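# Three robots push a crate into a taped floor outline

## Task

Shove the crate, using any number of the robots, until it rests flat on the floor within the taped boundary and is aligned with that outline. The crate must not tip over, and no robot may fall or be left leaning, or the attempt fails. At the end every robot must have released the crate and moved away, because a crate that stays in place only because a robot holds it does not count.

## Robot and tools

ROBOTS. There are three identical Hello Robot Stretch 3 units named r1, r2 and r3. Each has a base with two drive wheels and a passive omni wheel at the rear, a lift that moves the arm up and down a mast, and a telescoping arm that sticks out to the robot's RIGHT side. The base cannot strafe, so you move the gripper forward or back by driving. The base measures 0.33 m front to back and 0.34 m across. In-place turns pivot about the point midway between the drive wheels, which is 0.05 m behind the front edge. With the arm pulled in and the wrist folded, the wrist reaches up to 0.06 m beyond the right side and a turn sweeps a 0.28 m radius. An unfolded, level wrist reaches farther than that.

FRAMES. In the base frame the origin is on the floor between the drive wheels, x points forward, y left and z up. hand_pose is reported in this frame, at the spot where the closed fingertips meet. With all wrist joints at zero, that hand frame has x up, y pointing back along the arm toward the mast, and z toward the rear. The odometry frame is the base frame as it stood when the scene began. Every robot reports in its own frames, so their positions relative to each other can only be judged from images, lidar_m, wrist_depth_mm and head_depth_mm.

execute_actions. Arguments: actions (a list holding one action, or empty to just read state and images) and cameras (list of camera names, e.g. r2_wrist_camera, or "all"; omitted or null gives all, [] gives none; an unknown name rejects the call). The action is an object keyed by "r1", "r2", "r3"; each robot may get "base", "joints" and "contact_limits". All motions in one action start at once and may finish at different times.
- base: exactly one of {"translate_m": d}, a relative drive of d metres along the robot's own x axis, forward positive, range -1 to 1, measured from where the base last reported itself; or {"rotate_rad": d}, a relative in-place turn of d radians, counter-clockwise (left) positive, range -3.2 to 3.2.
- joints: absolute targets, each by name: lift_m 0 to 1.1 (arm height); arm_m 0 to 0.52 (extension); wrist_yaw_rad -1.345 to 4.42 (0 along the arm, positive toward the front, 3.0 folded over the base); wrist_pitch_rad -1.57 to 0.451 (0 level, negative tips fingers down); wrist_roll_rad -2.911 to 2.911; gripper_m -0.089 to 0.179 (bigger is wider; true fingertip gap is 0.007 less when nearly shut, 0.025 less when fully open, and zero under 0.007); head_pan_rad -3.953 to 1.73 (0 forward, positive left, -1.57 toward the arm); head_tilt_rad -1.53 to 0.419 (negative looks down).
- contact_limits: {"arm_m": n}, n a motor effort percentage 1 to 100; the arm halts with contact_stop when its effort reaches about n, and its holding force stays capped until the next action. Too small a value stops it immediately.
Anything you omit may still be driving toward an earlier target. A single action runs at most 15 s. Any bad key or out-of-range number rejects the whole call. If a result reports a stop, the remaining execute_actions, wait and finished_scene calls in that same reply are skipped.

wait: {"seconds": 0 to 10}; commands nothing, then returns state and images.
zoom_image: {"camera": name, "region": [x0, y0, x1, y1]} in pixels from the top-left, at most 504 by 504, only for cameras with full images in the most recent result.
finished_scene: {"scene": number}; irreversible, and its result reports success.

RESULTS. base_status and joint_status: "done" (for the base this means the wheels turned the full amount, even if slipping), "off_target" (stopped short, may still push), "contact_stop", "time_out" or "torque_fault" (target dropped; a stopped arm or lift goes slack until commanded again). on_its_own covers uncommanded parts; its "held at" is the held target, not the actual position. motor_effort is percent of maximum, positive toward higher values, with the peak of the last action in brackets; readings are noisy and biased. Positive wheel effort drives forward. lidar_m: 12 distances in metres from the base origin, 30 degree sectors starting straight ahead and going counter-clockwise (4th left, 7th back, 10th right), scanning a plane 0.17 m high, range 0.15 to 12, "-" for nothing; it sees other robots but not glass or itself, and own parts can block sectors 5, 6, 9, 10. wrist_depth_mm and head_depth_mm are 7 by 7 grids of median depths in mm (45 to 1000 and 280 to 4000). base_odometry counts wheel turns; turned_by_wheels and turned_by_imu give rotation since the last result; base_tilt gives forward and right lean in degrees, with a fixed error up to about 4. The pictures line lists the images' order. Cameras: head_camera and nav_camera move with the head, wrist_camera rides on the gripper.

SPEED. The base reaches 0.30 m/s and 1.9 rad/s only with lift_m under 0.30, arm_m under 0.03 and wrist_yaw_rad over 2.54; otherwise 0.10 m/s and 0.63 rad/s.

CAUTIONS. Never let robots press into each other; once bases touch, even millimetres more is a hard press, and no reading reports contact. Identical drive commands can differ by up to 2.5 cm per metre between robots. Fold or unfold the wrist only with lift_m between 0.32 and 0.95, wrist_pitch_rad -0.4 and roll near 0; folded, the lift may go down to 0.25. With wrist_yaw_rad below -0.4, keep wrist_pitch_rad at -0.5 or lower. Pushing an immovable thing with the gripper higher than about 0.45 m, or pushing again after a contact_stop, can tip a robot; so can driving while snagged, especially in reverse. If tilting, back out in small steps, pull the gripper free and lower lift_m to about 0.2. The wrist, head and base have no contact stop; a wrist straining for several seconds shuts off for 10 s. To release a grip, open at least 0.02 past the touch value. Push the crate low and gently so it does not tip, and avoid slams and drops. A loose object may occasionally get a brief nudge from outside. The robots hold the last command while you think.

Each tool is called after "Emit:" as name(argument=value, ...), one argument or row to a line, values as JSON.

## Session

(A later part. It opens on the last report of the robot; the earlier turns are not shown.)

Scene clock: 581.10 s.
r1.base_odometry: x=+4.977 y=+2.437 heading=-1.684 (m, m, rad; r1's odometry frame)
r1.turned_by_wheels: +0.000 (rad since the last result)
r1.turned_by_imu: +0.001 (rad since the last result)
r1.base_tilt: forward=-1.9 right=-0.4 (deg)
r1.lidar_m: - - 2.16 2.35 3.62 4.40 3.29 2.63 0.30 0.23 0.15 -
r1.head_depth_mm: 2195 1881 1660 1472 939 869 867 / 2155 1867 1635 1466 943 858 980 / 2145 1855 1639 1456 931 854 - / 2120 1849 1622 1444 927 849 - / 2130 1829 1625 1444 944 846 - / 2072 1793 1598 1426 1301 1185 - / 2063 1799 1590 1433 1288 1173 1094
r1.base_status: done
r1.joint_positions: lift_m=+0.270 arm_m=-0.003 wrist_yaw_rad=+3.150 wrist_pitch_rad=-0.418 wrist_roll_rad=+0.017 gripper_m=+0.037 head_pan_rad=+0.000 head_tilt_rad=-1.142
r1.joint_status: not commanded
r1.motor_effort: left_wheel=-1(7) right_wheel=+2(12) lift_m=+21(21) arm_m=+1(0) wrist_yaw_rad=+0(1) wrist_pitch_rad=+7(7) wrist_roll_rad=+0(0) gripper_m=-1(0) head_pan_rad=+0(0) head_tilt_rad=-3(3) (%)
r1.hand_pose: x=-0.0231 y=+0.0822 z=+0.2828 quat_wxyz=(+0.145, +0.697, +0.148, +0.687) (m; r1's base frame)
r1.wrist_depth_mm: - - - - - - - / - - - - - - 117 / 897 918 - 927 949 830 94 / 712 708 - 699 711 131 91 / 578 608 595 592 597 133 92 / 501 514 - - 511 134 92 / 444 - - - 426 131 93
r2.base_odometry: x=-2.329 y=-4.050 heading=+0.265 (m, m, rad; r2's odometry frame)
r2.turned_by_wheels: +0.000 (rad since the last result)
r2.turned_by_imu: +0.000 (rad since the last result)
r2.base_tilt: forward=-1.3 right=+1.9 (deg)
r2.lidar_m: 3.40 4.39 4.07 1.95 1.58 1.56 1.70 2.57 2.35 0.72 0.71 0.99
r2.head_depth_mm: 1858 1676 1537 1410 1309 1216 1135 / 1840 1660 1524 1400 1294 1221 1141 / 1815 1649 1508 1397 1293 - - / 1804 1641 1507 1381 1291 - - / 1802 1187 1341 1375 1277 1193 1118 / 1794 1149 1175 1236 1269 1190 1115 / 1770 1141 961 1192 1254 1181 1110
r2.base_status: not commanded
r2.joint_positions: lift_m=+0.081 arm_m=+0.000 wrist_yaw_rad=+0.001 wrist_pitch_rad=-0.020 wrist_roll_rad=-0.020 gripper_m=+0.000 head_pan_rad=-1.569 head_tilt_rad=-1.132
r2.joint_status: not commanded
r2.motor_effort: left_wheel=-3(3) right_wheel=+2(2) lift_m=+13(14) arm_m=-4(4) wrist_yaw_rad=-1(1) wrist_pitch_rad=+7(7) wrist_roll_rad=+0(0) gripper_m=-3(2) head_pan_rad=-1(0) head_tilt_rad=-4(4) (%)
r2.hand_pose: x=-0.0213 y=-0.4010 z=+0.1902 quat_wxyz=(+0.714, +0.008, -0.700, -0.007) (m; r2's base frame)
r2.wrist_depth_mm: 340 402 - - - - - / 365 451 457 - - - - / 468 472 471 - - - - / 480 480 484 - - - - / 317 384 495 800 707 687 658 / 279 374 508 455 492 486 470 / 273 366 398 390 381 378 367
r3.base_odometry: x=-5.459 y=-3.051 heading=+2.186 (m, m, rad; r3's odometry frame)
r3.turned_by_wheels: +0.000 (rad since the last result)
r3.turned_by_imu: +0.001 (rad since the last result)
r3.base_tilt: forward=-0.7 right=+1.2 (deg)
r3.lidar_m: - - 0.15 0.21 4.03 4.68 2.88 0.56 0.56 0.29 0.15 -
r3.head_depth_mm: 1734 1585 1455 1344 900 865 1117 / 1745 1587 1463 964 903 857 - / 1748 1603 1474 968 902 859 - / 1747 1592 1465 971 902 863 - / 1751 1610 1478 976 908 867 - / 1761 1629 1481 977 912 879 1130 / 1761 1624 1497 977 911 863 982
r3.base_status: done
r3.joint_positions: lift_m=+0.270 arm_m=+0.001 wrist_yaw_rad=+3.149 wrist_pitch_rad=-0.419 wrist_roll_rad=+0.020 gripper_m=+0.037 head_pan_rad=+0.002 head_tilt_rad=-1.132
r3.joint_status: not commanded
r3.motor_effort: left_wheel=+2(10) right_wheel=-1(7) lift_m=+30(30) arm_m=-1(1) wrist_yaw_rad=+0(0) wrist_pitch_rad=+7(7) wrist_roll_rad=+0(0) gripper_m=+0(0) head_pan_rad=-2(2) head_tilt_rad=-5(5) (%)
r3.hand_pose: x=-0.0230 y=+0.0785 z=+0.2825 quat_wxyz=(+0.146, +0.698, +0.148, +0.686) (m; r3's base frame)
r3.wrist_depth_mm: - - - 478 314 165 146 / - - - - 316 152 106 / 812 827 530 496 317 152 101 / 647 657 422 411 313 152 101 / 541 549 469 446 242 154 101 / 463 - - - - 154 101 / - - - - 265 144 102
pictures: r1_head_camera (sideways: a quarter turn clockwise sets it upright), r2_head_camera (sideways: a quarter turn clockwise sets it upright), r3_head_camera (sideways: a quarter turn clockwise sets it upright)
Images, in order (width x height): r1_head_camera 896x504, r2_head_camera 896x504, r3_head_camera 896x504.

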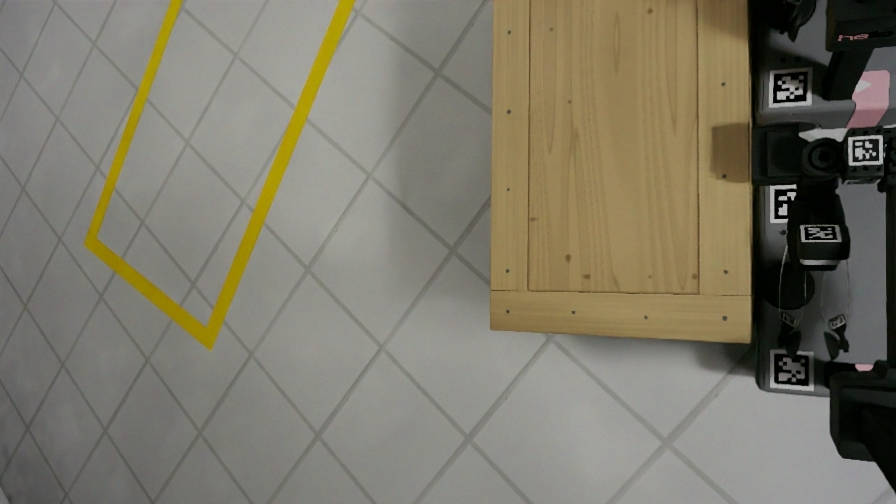

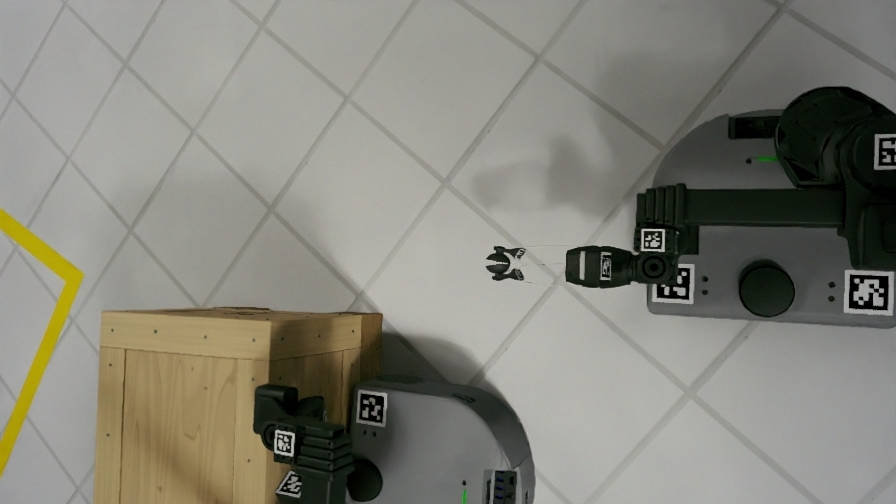

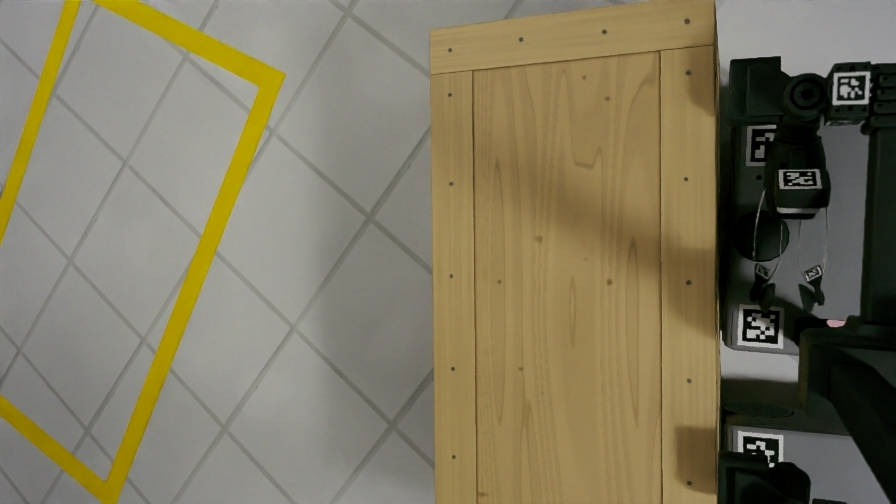

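Emit:
execute_actions(
  actions=[],
)

Scene clock: 590.70 s.
r1.base_odometry: x=+4.977 y=+2.437 heading=-1.684 (m, m, rad; r1's odometry frame)
r1.turned_by_wheels: +0.000 (rad since the last result)
r1.turned_by_imu: +0.001 (rad since the last result)
r1.base_tilt: forward=-2.0 right=-0.5 (deg)
r1.lidar_m: - - 2.16 2.35 3.62 4.42 3.26 2.64 0.30 0.23 0.15 -
r1.head_depth_mm: 2225 1876 1654 1474 940 868 868 / 2165 1864 1640 1462 938 863 986 / 2146 1861 1638 1459 929 855 - / 2118 1826 1639 1456 927 847 - / 2102 1824 1598 1440 941 849 - / 2084 1823 1597 1435 1293 1177 - / 2076 1800 1584 1424 1294 1174 1090
r1.base_status: done
r1.joint_positions: lift_m=+0.270 arm_m=-0.003 wrist_yaw_rad=+3.150 wrist_pitch_rad=-0.418 wrist_roll_rad=+0.017 gripper_m=+0.037 head_pan_rad=+0.000 head_tilt_rad=-1.142
r1.joint_status: not commanded
r1.motor_effort: left_wheel=-2(7) right_wheel=+3(12) lift_m=+21(21) arm_m=+0(0) wrist_yaw_rad=+0(1) wrist_pitch_rad=+7(7) wrist_roll_rad=+0(0) gripper_m=+1(0) head_pan_rad=+0(0) head_tilt_rad=-4(3) (%)
r1.hand_pose: x=-0.0231 y=+0.0822 z=+0.2828 quat_wxyz=(+0.145, +0.697, +0.148, +0.687) (m; r1's base frame)
r1.wrist_depth_mm: - - - - - - - / - - - - - - 118 / 915 902 - 922 913 812 95 / 735 713 - 713 714 132 91 / 594 587 583 579 620 132 92 / 499 516 - - 516 134 92 / 437 - - - 422 131 93
r2.base_odometry: x=-2.329 y=-4.050 heading=+0.265 (m, m, rad; r2's odometry frame)
r2.turned_by_wheels: +0.000 (rad since the last result)
r2.turned_by_imu: -0.001 (rad since the last result)
r2.base_tilt: forward=-1.3 right=+1.9 (deg)
r2.lidar_m: 3.42 4.42 4.07 1.95 1.57 1.56 1.70 2.56 2.35 0.72 0.71 0.99
r2.head_depth_mm: 1842 1676 1521 1409 1309 1220 1137 / 1842 1650 1520 1402 1302 1220 1138 / 1820 1646 1508 1392 1295 - - / 1813 1638 1502 1383 1301 - - / 1800 1189 1342 1377 1275 1196 1124 / 1784 1147 1171 1233 1269 1187 1110 / 1784 1144 961 1199 1257 1185 1109
r2.base_status: not commanded
r2.joint_positions: lift_m=+0.081 arm_m=+0.000 wrist_yaw_rad=+0.001 wrist_pitch_rad=-0.020 wrist_roll_rad=-0.020 gripper_m=+0.000 head_pan_rad=-1.569 head_tilt_rad=-1.132
r2.joint_status: not commanded
r2.motor_effort: left_wheel=-3(3) right_wheel=+1(2) lift_m=+14(14) arm_m=-5(4) wrist_yaw_rad=+0(1) wrist_pitch_rad=+7(7) wrist_roll_rad=+0(0) gripper_m=-2(2) head_pan_rad=-1(0) head_tilt_rad=-4(4) (%)
r2.hand_pose: x=-0.0213 y=-0.4010 z=+0.1902 quat_wxyz=(+0.714, +0.008, -0.700, -0.007) (m; r2's base frame)
r2.wrist_depth_mm: 340 401 - - - - - / 365 456 456 - - - - / 466 468 472 - - - - / 481 483 480 - - - - / 318 383 496 809 717 688 666 / 278 372 505 457 496 485 470 / 274 369 395 389 380 376 368
r3.base_odometry: x=-5.459 y=-3.051 heading=+2.186 (m, m, rad; r3's odometry frame)
r3.turned_by_wheels: +0.000 (rad since the last result)
r3.turned_by_imu: +0.000 (rad since the last result)
r3.base_tilt: forward=-0.7 right=+1.3 (deg)
r3.lidar_m: - - 0.15 0.21 4.03 4.67 2.89 0.56 0.55 0.29 0.15 -
r3.head_depth_mm: 1737 1594 1462 1338 901 864 1113 / 1736 1596 1454 966 904 856 - / 1751 1600 1472 969 901 859 - / 1759 1605 1480 969 909 862 - / 1758 1601 1477 971 909 868 - / 1765 1603 1478 975 914 875 1132 / 1775 1630 1484 977 911 862 986
r3.base_status: done
r3.joint_positions: lift_m=+0.270 arm_m=+0.001 wrist_yaw_rad=+3.149 wrist_pitch_rad=-0.419 wrist_roll_rad=+0.020 gripper_m=+0.037 head_pan_rad=+0.002 head_tilt_rad=-1.132
r3.joint_status: not commanded
r3.motor_effort: left_wheel=+2(10) right_wheel=-2(7) lift_m=+30(30) arm_m=-1(1) wrist_yaw_rad=+0(0) wrist_pitch_rad=+6(7) wrist_roll_rad=+0(0) gripper_m=-1(0) head_pan_rad=-1(2) head_tilt_rad=-6(5) (%)
r3.hand_pose: x=-0.0230 y=+0.0785 z=+0.2825 quat_wxyz=(+0.146, +0.698, +0.148, +0.686) (m; r3's base frame)
r3.wrist_depth_mm: - - - 476 314 165 146 / - - - - 318 152 106 / 821 825 533 491 317 152 101 / 656 657 423 412 315 152 101 / 541 540 470 445 242 154 101 / 466 - - - - 154 101 / - - - - 266 144 103
pictures: r1_head_camera (sideways: a quarter turn clockwise sets it upright), r1_nav_camera (sideways: a quarter turn counterclockwise sets it upright), r1_wrist_camera, r2_head_camera (sideways: a quarter turn clockwise sets it upright), r2_nav_camera (sideways: a quarter turn counterclockwise sets it upright), r2_wrist_camera, r3_head_camera (sideways: a quarter turn clockwise sets it upright), r3_nav_camera (sideways: a quarter turn counterclockwise sets it upright), r3_wrist_camera
Images, in order (width x height): r1_head_camera 896x504, r1_nav_camera 672x504, r1_wrist_camera 644x364, r2_head_camera 896x504, r2_nav_camera 672x504, r2_wrist_camera 644x364, r3_head_camera 896x504, r3_nav_camera 672x504, r3_wrist_camera 644x364.

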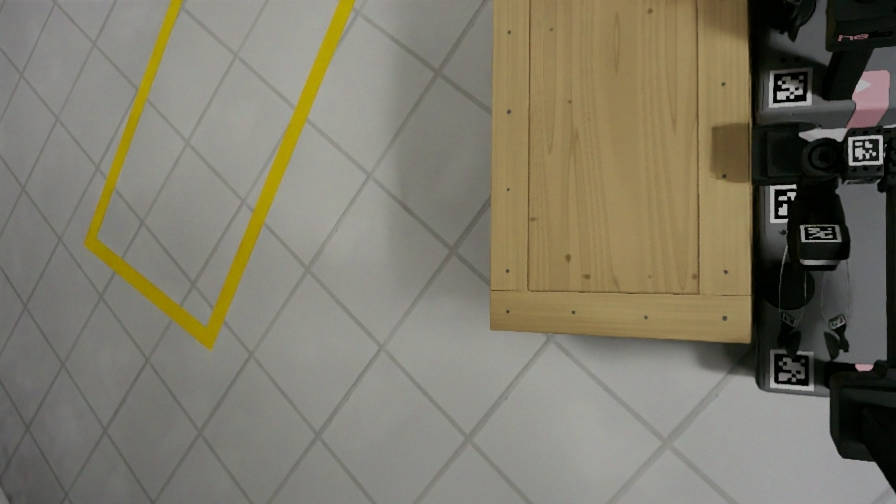

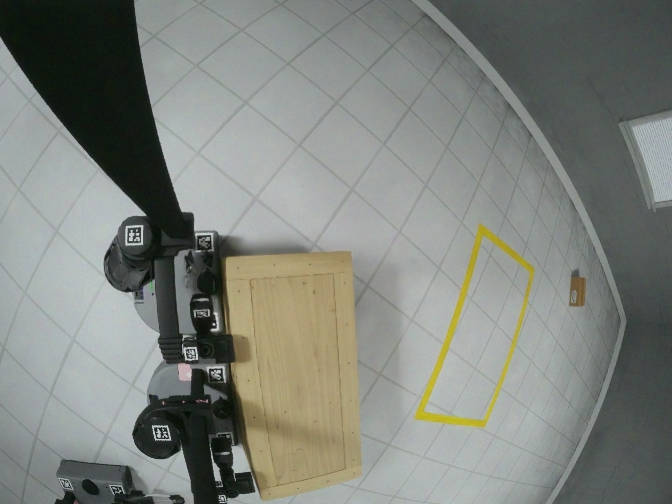

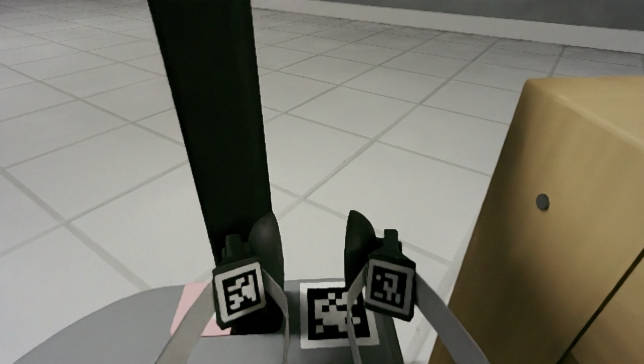

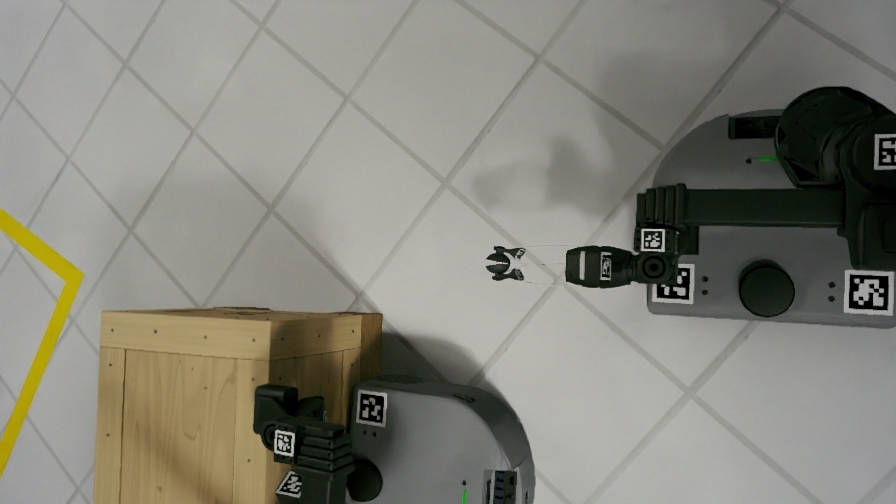

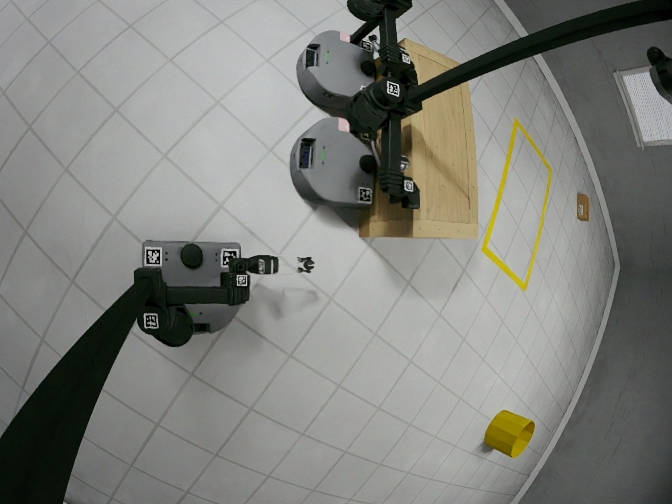

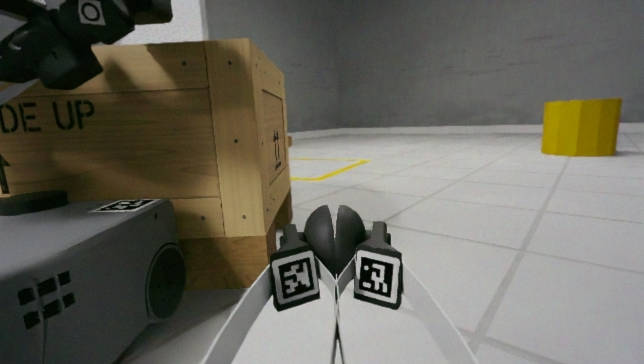

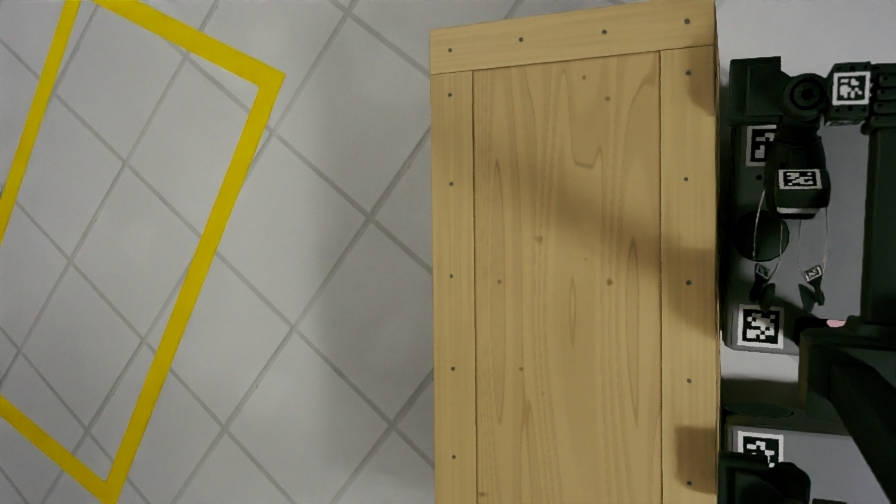

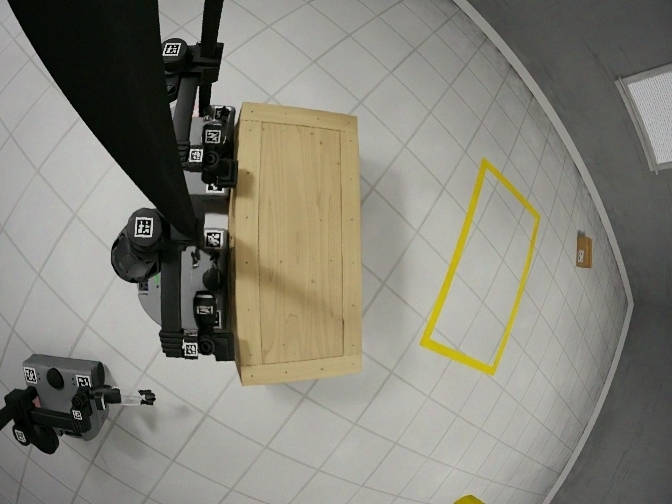

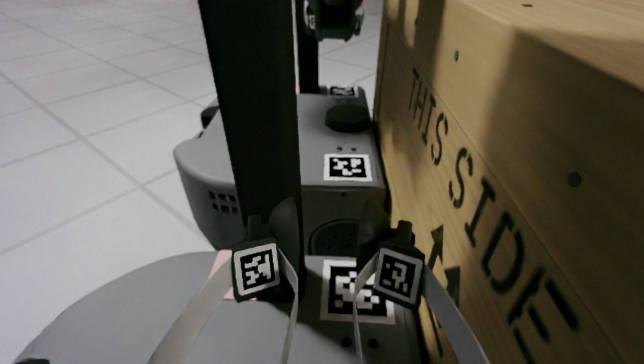

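Emit:
execute_actions(
  actions=[
    {"r2":{"base":{"translate_m":0.13},"joints":{"arm_m":0.0}}},
  ],
  cameras=["r2_head_camera","r2_wrist_camera"],
)

Scene clock: 600.40 s.
r1.base_odometry: x=+4.977 y=+2.437 heading=-1.684 (m, m, rad; r1's odometry frame)
r1.turned_by_wheels: +0.000 (rad since the last result)
r1.turned_by_imu: +0.001 (rad since the last result)
r1.base_tilt: forward=-1.9 right=-0.3 (deg)
r1.lidar_m: - - 2.17 2.35 3.63 4.40 3.29 0.92 0.30 0.23 0.15 -
r1.head_depth_mm: 2227 1893 1665 1471 940 867 866 / 2160 1884 1644 1466 936 862 987 / 2145 1861 1636 1459 927 858 - / 2140 1866 1611 1461 925 847 - / 2096 1809 1617 1441 946 851 - / 2106 1808 1603 1422 1290 1182 - / 2104 1794 1589 1427 1288 1174 1092
r1.base_status: not commanded
r1.joint_positions: lift_m=+0.270 arm_m=-0.003 wrist_yaw_rad=+3.150 wrist_pitch_rad=-0.418 wrist_roll_rad=+0.017 gripper_m=+0.037 head_pan_rad=+0.000 head_tilt_rad=-1.142
r1.joint_status: not commanded
r1.motor_effort: left_wheel=-2(0) right_wheel=+3(3) lift_m=+21(21) arm_m=+0(0) wrist_yaw_rad=+1(0) wrist_pitch_rad=+7(7) wrist_roll_rad=+0(0) gripper_m=-1(1) head_pan_rad=+0(0) head_tilt_rad=-4(3) (%)
r1.hand_pose: x=-0.0231 y=+0.0822 z=+0.2828 quat_wxyz=(+0.145, +0.697, +0.148, +0.687) (m; r1's base frame)
r1.wrist_depth_mm: - - - - - - - / - - - - - - 118 / 900 927 - 927 939 827 95 / 696 691 - 722 719 131 91 / 598 590 598 593 606 133 91 / 497 514 - - 508 134 92 / 446 - - - 429 131 93
r2.base_odometry: x=-2.204 y=-4.016 heading=+0.265 (m, m, rad; r2's odometry frame)
r2.turned_by_wheels: +0.000 (rad since the last result)
r2.turned_by_imu: -0.001 (rad since the last result)
r2.base_tilt: forward=-1.1 right=+1.7 (deg)
r2.lidar_m: 3.34 4.33 4.27 2.08 1.68 1.66 1.81 2.73 2.43 0.71 0.66 0.91
r2.head_depth_mm: 1839 1672 1527 1402 1302 1211 1137 / 1823 1650 1523 1398 1297 1223 1135 / 1813 1641 1508 1399 1296 - - / 1805 1194 1328 1388 1297 - - / 1799 1157 1094 1248 1282 1189 1124 / 1789 1150 1089 1204 1260 1190 1113 / 1774 1142 921 1186 1260 1180 1108
r2.base_status: done
r2.joint_positions: lift_m=+0.081 arm_m=+0.000 wrist_yaw_rad=+0.001 wrist_pitch_rad=-0.020 wrist_roll_rad=-0.020 gripper_m=+0.000 head_pan_rad=-1.569 head_tilt_rad=-1.132
r2.joint_status: all done
r2.motor_effort: left_wheel=-3(5) right_wheel=+1(5) lift_m=+14(14) arm_m=-4(8) wrist_yaw_rad=+0(0) wrist_pitch_rad=+7(7) wrist_roll_rad=+0(0) gripper_m=-2(2) head_pan_rad=-1(1) head_tilt_rad=-4(3) (%)
r2.hand_pose: x=-0.0213 y=-0.4010 z=+0.1902 quat_wxyz=(+0.714, +0.008, -0.700, -0.007) (m; r2's base frame)
r2.wrist_depth_mm: - 337 359 - - - - / 426 406 451 452 - - - / 465 462 464 466 - - - / 475 473 478 477 - - - / 317 303 346 487 709 683 665 / 210 221 303 456 501 482 472 / 188 214 335 392 383 373 364
r3.base_odometry: x=-5.459 y=-3.051 heading=+2.186 (m, m, rad; r3's odometry frame)
r3.turned_by_wheels: +0.000 (rad since the last result)
r3.turned_by_imu: +0.000 (rad since the last result)
r3.base_tilt: forward=-0.7 right=+1.2 (deg)
r3.lidar_m: - - 0.15 0.21 4.06 4.64 2.88 0.47 2.25 0.29 0.15 -
r3.head_depth_mm: 1729 1587 1468 1350 902 865 1112 / 1734 1588 1467 966 901 861 - / 1733 1613 1475 969 906 861 - / 1745 1603 1481 972 906 863 - / 1758 1600 1472 977 906 866 - / 1769 1611 1476 971 912 878 1129 / 1775 1592 1483 979 912 860 985
r3.base_status: not commanded
r3.joint_positions: lift_m=+0.270 arm_m=+0.001 wrist_yaw_rad=+3.149 wrist_pitch_rad=-0.419 wrist_roll_rad=+0.020 gripper_m=+0.037 head_pan_rad=+0.002 head_tilt_rad=-1.132
r3.joint_status: not commanded
r3.motor_effort: left_wheel=+2(2) right_wheel=-2(2) lift_m=+31(30) arm_m=-1(1) wrist_yaw_rad=+0(0) wrist_pitch_rad=+6(7) wrist_roll_rad=+0(0) gripper_m=-1(1) head_pan_rad=-1(1) head_tilt_rad=-5(6) (%)
r3.hand_pose: x=-0.0230 y=+0.0785 z=+0.2825 quat_wxyz=(+0.146, +0.698, +0.148, +0.686) (m; r3's base frame)
r3.wrist_depth_mm: - - - 479 315 165 146 / - - - - 318 153 106 / 823 839 534 496 316 152 101 / 661 653 423 410 314 152 101 / 544 551 472 446 242 154 101 / 468 - - - - 154 101 / - - - - 265 144 103
pictures: r2_head_camera (sideways: a quarter turn clockwise sets it upright), r2_wrist_camera
Images, in order (width x height): r2_head_camera 896x504, r2_wrist_camera 644x364.

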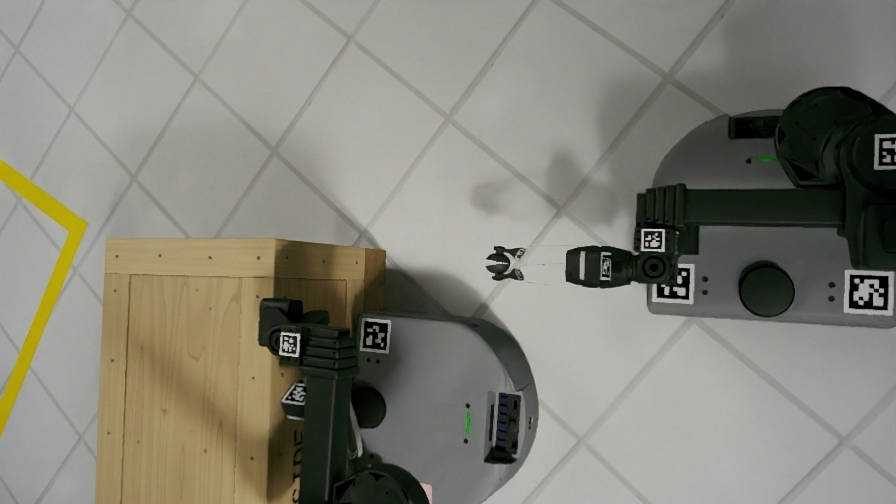

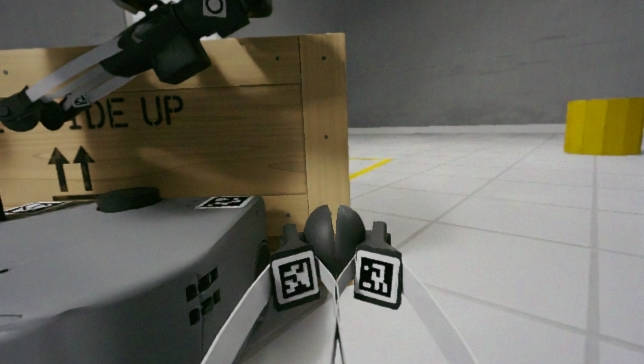

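Emit:
execute_actions(
  actions=[
    {"r2":{"base":{"translate_m":0.02},"joints":{"arm_m":0.25}}},
  ],
  cameras=["r2_head_camera","r2_wrist_camera"],
)

Emit:
execute_actions(
  actions=[
    {"r1":{"base":{"translate_m":0.6}},"r3":{"base":{"translate_m":0.6}},"r2":{"joints":{"arm_m":0.52},"contact_limits":{"arm_m":64}}},
  ],
  cameras=["r2_head_camera","r1_head_camera","r3_head_camera"],
)

Scene clock: 605.90 s.
r1.base_odometry: x=+4.977 y=+2.437 heading=-1.684 (m, m, rad; r1's odometry frame)
r1.turned_by_wheels: +0.000 (rad since the last result)
r1.turned_by_imu: +0.001 (rad since the last result)
r1.base_tilt: forward=-2.0 right=-0.4 (deg)
r1.lidar_m: - - 2.17 2.35 3.66 4.41 3.27 0.90 0.30 0.23 0.15 -
r1.head_depth_mm: 2213 1880 1662 1478 939 870 866 / 2192 1860 1648 1457 934 864 988 / 2173 1852 1620 1462 932 855 - / 2127 1851 1630 1433 922 849 - / 2130 1827 1608 1433 945 849 - / 2074 1795 1602 1428 1288 1184 - / 2083 1794 1586 1431 1284 1172 1087
r1.base_status: not commanded
r1.joint_positions: lift_m=+0.270 arm_m=-0.003 wrist_yaw_rad=+3.150 wrist_pitch_rad=-0.418 wrist_roll_rad=+0.017 gripper_m=+0.037 head_pan_rad=+0.000 head_tilt_rad=-1.142
r1.joint_status: not commanded
r1.motor_effort: left_wheel=-1(1) right_wheel=+2(3) lift_m=+21(21) arm_m=-1(0) wrist_yaw_rad=+1(1) wrist_pitch_rad=+7(7) wrist_roll_rad=+0(0) gripper_m=+0(1) head_pan_rad=+1(1) head_tilt_rad=-5(3) (%)
r1.hand_pose: x=-0.0231 y=+0.0822 z=+0.2828 quat_wxyz=(+0.145, +0.697, +0.148, +0.687) (m; r1's base frame)
r1.wrist_depth_mm: - - - - - - - / - - - - - - 118 / 923 882 - 922 944 818 95 / 730 711 - 703 712 131 91 / 576 586 593 585 608 133 91 / 495 517 - - 512 134 92 / 444 - - - 422 131 93
r2.base_odometry: x=-2.184 y=-4.011 heading=+0.265 (m, m, rad; r2's odometry frame)
r2.turned_by_wheels: +0.000 (rad since the last result)
r2.turned_by_imu: -0.001 (rad since the last result)
r2.base_tilt: forward=-1.0 right=+2.0 (deg)
r2.lidar_m: 3.32 4.32 4.26 2.10 1.70 1.68 1.82 2.76 2.45 0.71 0.65 0.89
r2.head_depth_mm: 1860 1679 1531 1404 1306 1211 1137 / 1840 1651 1521 1397 1308 1228 1139 / 1826 1656 1519 1389 1290 - - / 1805 1179 1243 1406 1286 - - / 1790 1155 1018 1234 1273 1187 1120 / 1782 1153 1093 1207 1264 1184 1113 / 1776 1138 912 1179 1265 1182 1101
r2.base_status: done
r2.joint_positions: lift_m=+0.081 arm_m=+0.250 wrist_yaw_rad=+0.001 wrist_pitch_rad=-0.020 wrist_roll_rad=-0.020 gripper_m=+0.000 head_pan_rad=-1.569 head_tilt_rad=-1.132
r2.joint_status: all done
r2.motor_effort: left_wheel=-3(7) right_wheel=+1(5) lift_m=+14(14) arm_m=+5(6) wrist_yaw_rad=+0(0) wrist_pitch_rad=+7(7) wrist_roll_rad=+0(0) gripper_m=-2(1) head_pan_rad=-1(1) head_tilt_rad=-3(3) (%)
r2.hand_pose: x=-0.0213 y=-0.6503 z=+0.1902 quat_wxyz=(+0.714, +0.008, -0.700, -0.007) (m; r2's base frame)
r2.wrist_depth_mm: 205 205 203 203 - - - / 212 212 211 211 - - - / 218 219 218 216 - - - / 226 226 224 223 - - - / 234 232 233 230 696 681 665 / 239 237 237 241 490 480 470 / 155 155 242 245 348 372 365
r3.base_odometry: x=-5.459 y=-3.051 heading=+2.186 (m, m, rad; r3's odometry frame)
r3.turned_by_wheels: +0.000 (rad since the last result)
r3.turned_by_imu: +0.000 (rad since the last result)
r3.base_tilt: forward=-0.7 right=+1.3 (deg)
r3.lidar_m: - - 0.15 0.21 4.03 4.68 2.88 0.35 0.28 0.29 0.15 -
r3.head_depth_mm: 1728 1581 1460 1344 899 865 1119 / 1726 1579 1466 963 904 860 - / 1732 1606 1468 966 908 862 - / 1756 1586 1476 969 903 863 - / 1751 1604 1482 976 914 867 - / 1775 1602 1471 976 911 876 1127 / 1768 1617 1481 978 912 856 985
r3.base_status: not commanded
r3.joint_positions: lift_m=+0.270 arm_m=+0.001 wrist_yaw_rad=+3.149 wrist_pitch_rad=-0.419 wrist_roll_rad=+0.020 gripper_m=+0.037 head_pan_rad=+0.002 head_tilt_rad=-1.132
r3.joint_status: not commanded
r3.motor_effort: left_wheel=+2(2) right_wheel=-2(2) lift_m=+30(30) arm_m=-1(0) wrist_yaw_rad=+0(0) wrist_pitch_rad=+7(6) wrist_roll_rad=+0(1) gripper_m=+0(0) head_pan_rad=-1(1) head_tilt_rad=-5(5) (%)
r3.hand_pose: x=-0.0230 y=+0.0785 z=+0.2825 quat_wxyz=(+0.146, +0.698, +0.148, +0.686) (m; r3's base frame)
r3.wrist_depth_mm: - - - 477 315 166 146 / - - - - 317 152 106 / 831 828 536 497 317 152 101 / 660 651 424 408 315 152 101 / 543 540 467 444 242 154 101 / 459 - - - - 154 101 / - - - - 265 144 103
pictures: r2_head_camera (sideways: a quarter turn clockwise sets it upright), r2_wrist_camera
Images, in order (width x height): r2_head_camera 896x504, r2_wrist_camera 644x364.

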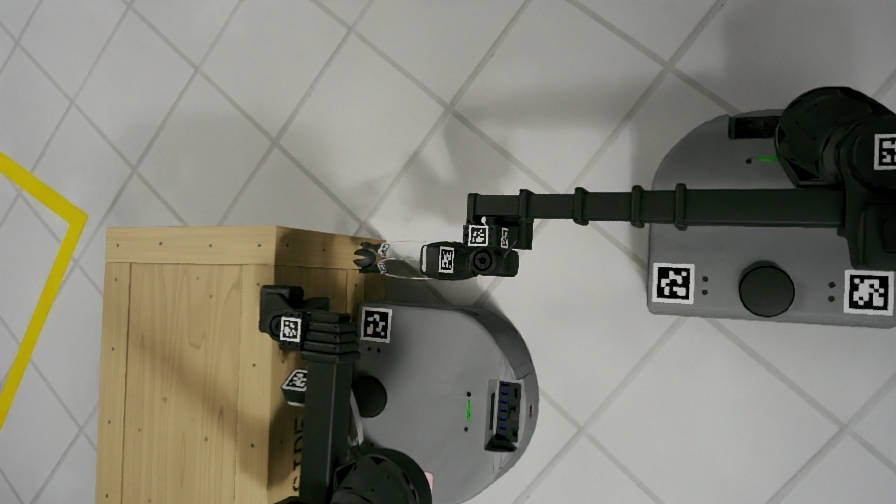

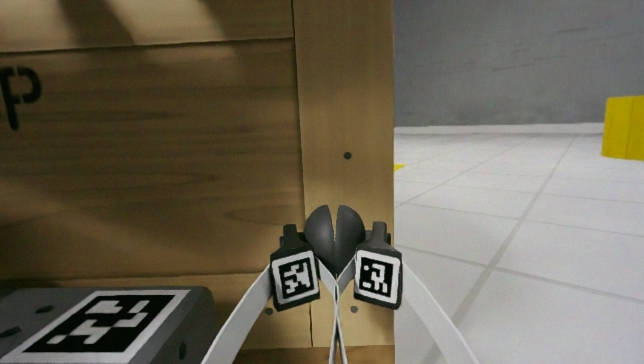

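Scene clock: 611.17 s.
r1.base_odometry: x=+4.909 y=+1.841 heading=-1.684 (m, m, rad; r1's odometry frame)
r1.turned_by_wheels: +0.001 (rad since the last result)
r1.turned_by_imu: +0.013 (rad since the last result)
r1.base_tilt: forward=-2.0 right=-0.3 (deg)
r1.lidar_m: - - 2.20 2.36 3.69 4.42 3.21 0.90 0.27 0.22 0.15 -
r1.head_depth_mm: 2167 1884 1667 1467 942 868 671 / 2178 1857 1641 1460 934 861 961 / 2133 1859 1635 1450 930 852 - / 2150 1840 1628 1448 921 850 - / 2133 1818 1622 1438 928 849 - / 2104 1809 1602 1434 1297 1180 - / 2042 1798 1589 1414 1289 1173 1095
r1.base_status: translate_m off_target (by the wheels' count: +0.5998 of +0.6000)
r1.joint_positions: lift_m=+0.270 arm_m=-0.003 wrist_yaw_rad=+3.150 wrist_pitch_rad=-0.418 wrist_roll_rad=+0.017 gripper_m=+0.037 head_pan_rad=+0.000 head_tilt_rad=-1.143
r1.joint_status: not commanded
r1.on_its_own: left_wheel is at rest, and its effort (+31) is outside its rest range (-18 to +18); right_wheel is at rest, and its effort (+20) is outside its rest range (-18 to +18)
r1.motor_effort: left_wheel=+31(60) right_wheel=+20(100) lift_m=+21(21) arm_m=+0(0) wrist_yaw_rad=-1(4) wrist_pitch_rad=+7(8) wrist_roll_rad=+0(0) gripper_m=+1(1) head_pan_rad=+0(0) head_tilt_rad=-3(3) (%)
r1.hand_pose: x=-0.0230 y=+0.0821 z=+0.2827 quat_wxyz=(+0.145, +0.697, +0.148, +0.686) (m; r1's base frame)
r1.wrist_depth_mm: - - - - - - - / - - - - - - 118 / 932 889 - 918 940 124 90 / 711 713 - 683 710 125 86 / 587 590 592 579 593 126 87 / 500 508 - - 189 127 88 / 450 - - - 330 126 88
r2.base_odometry: x=-2.184 y=-4.011 heading=+0.265 (m, m, rad; r2's odometry frame)
r2.turned_by_wheels: +0.000 (rad since the last result)
r2.turned_by_imu: -0.017 (rad since the last result)
r2.base_tilt: forward=-1.1 right=+1.8 (deg)
r2.lidar_m: 3.29 4.32 4.27 2.13 1.70 1.68 1.81 2.70 2.44 0.73 0.68 0.89
r2.head_depth_mm: 1848 1677 1527 1409 1301 1218 1134 / 1830 1670 1521 1398 1296 1218 1137 / 1816 1651 1512 1407 1293 - - / 1807 1180 1312 1383 1284 - - / 1785 1157 1257 1289 1277 1194 1126 / 1776 1151 1104 1207 1268 1186 1115 / 1767 1143 925 1199 1263 1187 1107
r2.base_status: not commanded
r2.joint_positions: lift_m=+0.081 arm_m=+0.308 wrist_yaw_rad=+0.002 wrist_pitch_rad=-0.021 wrist_roll_rad=-0.020 gripper_m=+0.000 head_pan_rad=-1.569 head_tilt_rad=-1.132
r2.joint_status: arm_m contact_stop (moved +0.058 of +0.270)
r2.on_its_own: arm_m is slack since a contact_stop, until your next command for it (your +0.520 is given up)
r2.motor_effort: left_wheel=+0(23) right_wheel=+0(22) lift_m=+14(14) arm_m=+0(77) wrist_yaw_rad=-2(23) wrist_pitch_rad=+8(14) wrist_roll_rad=+0(0) gripper_m=-1(7) head_pan_rad=-1(1) head_tilt_rad=-3(3) (%)
r2.contact_limits: arm_m 64 (drawing in: default 28, maximum 46; extending or still: default 40, maximum 64)
r2.hand_pose: x=-0.0209 y=-0.7086 z=+0.1900 quat_wxyz=(+0.714, +0.008, -0.700, -0.007) (m; r2's base frame)
r2.wrist_depth_mm: 171 171 173 173 - - - / 177 178 178 179 - - - / 182 183 184 184 - - - / 188 189 190 189 - - - / 194 195 197 193 700 681 659 / 200 200 202 205 484 479 466 / 155 186 208 210 360 372 367
r3.base_odometry: x=-5.807 y=-2.563 heading=+2.187 (m, m, rad; r3's odometry frame)
r3.turned_by_wheels: +0.001 (rad since the last result)
r3.turned_by_imu: +0.057 (rad since the last result)
r3.base_tilt: forward=-0.7 right=+1.2 (deg)
r3.lidar_m: - - 0.15 0.20 4.28 4.69 2.80 0.68 0.29 0.21 0.15 -
r3.head_depth_mm: 1723 1591 1461 963 898 858 1106 / 1741 1590 1463 963 903 850 - / 1741 1591 1475 970 901 851 - / 1746 1597 1483 973 908 853 - / 1748 1619 1476 970 908 863 - / 1753 1623 1481 970 912 869 1038 / 1767 1624 1481 982 910 853 755
r3.base_status: done
r3.joint_positions: lift_m=+0.270 arm_m=+0.001 wrist_yaw_rad=+3.150 wrist_pitch_rad=-0.419 wrist_roll_rad=+0.020 gripper_m=+0.037 head_pan_rad=+0.000 head_tilt_rad=-1.132
r3.joint_status: not commanded
r3.on_its_own: left_wheel is at rest, and its effort (+23) is outside its rest range (-18 to +18)
r3.motor_effort: left_wheel=+23(88) right_wheel=+1(100) lift_m=+30(35) arm_m=+0(0) wrist_yaw_rad=+0(3) wrist_pitch_rad=+6(8) wrist_roll_rad=+0(0) gripper_m=-1(1) head_pan_rad=-1(2) head_tilt_rad=-5(7) (%)
r3.hand_pose: x=-0.0232 y=+0.0786 z=+0.2825 quat_wxyz=(+0.146, +0.698, +0.149, +0.686) (m; r3's base frame)
r3.wrist_depth_mm: - - - 299 328 166 147 / - - - - 327 143 101 / 821 842 571 482 318 141 92 / 657 651 403 398 310 140 91 / 546 547 425 395 231 142 90 / 463 - - - - 140 90 / - - - - 234 130 90
pictures: r1_head_camera (sideways: a quarter turn clockwise sets it upright), r2_head_camera (sideways: a quarter turn clockwise sets it upright), r3_head_camera (sideways: a quarter turn clockwise sets it upright)
Images, in order (width x height): r1_head_camera 896x504, r2_head_camera 896x504, r3_head_camera 896x504.

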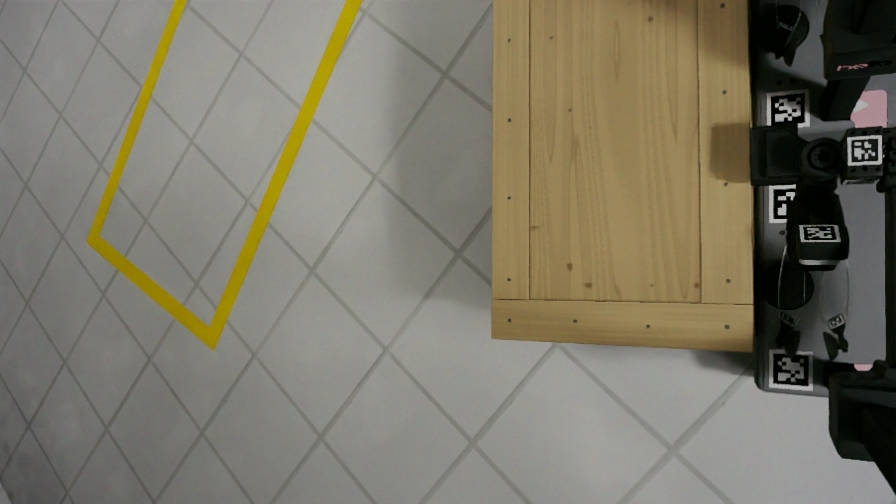

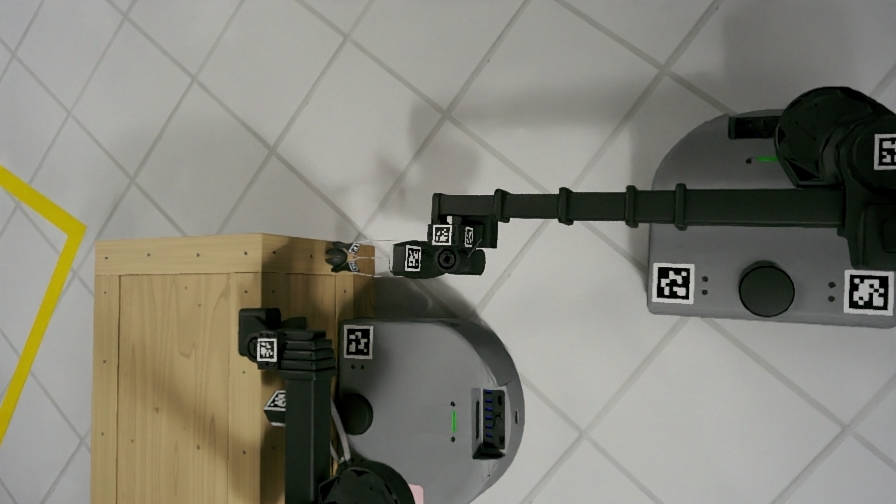

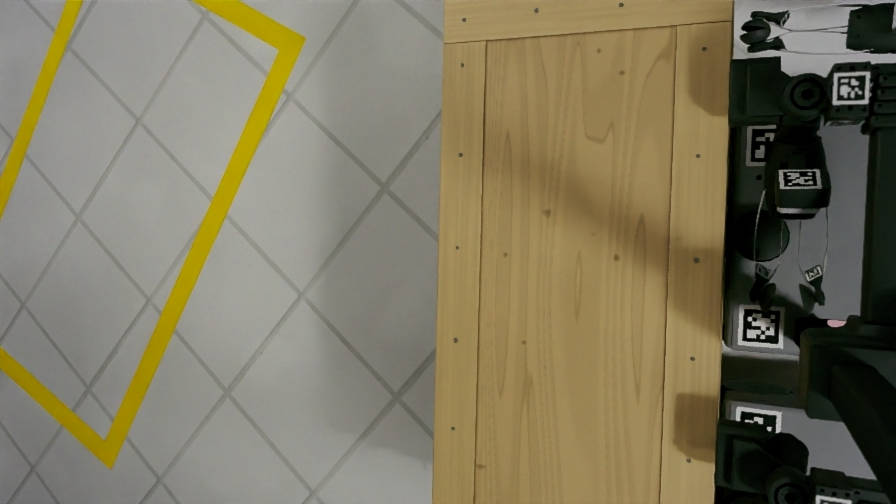

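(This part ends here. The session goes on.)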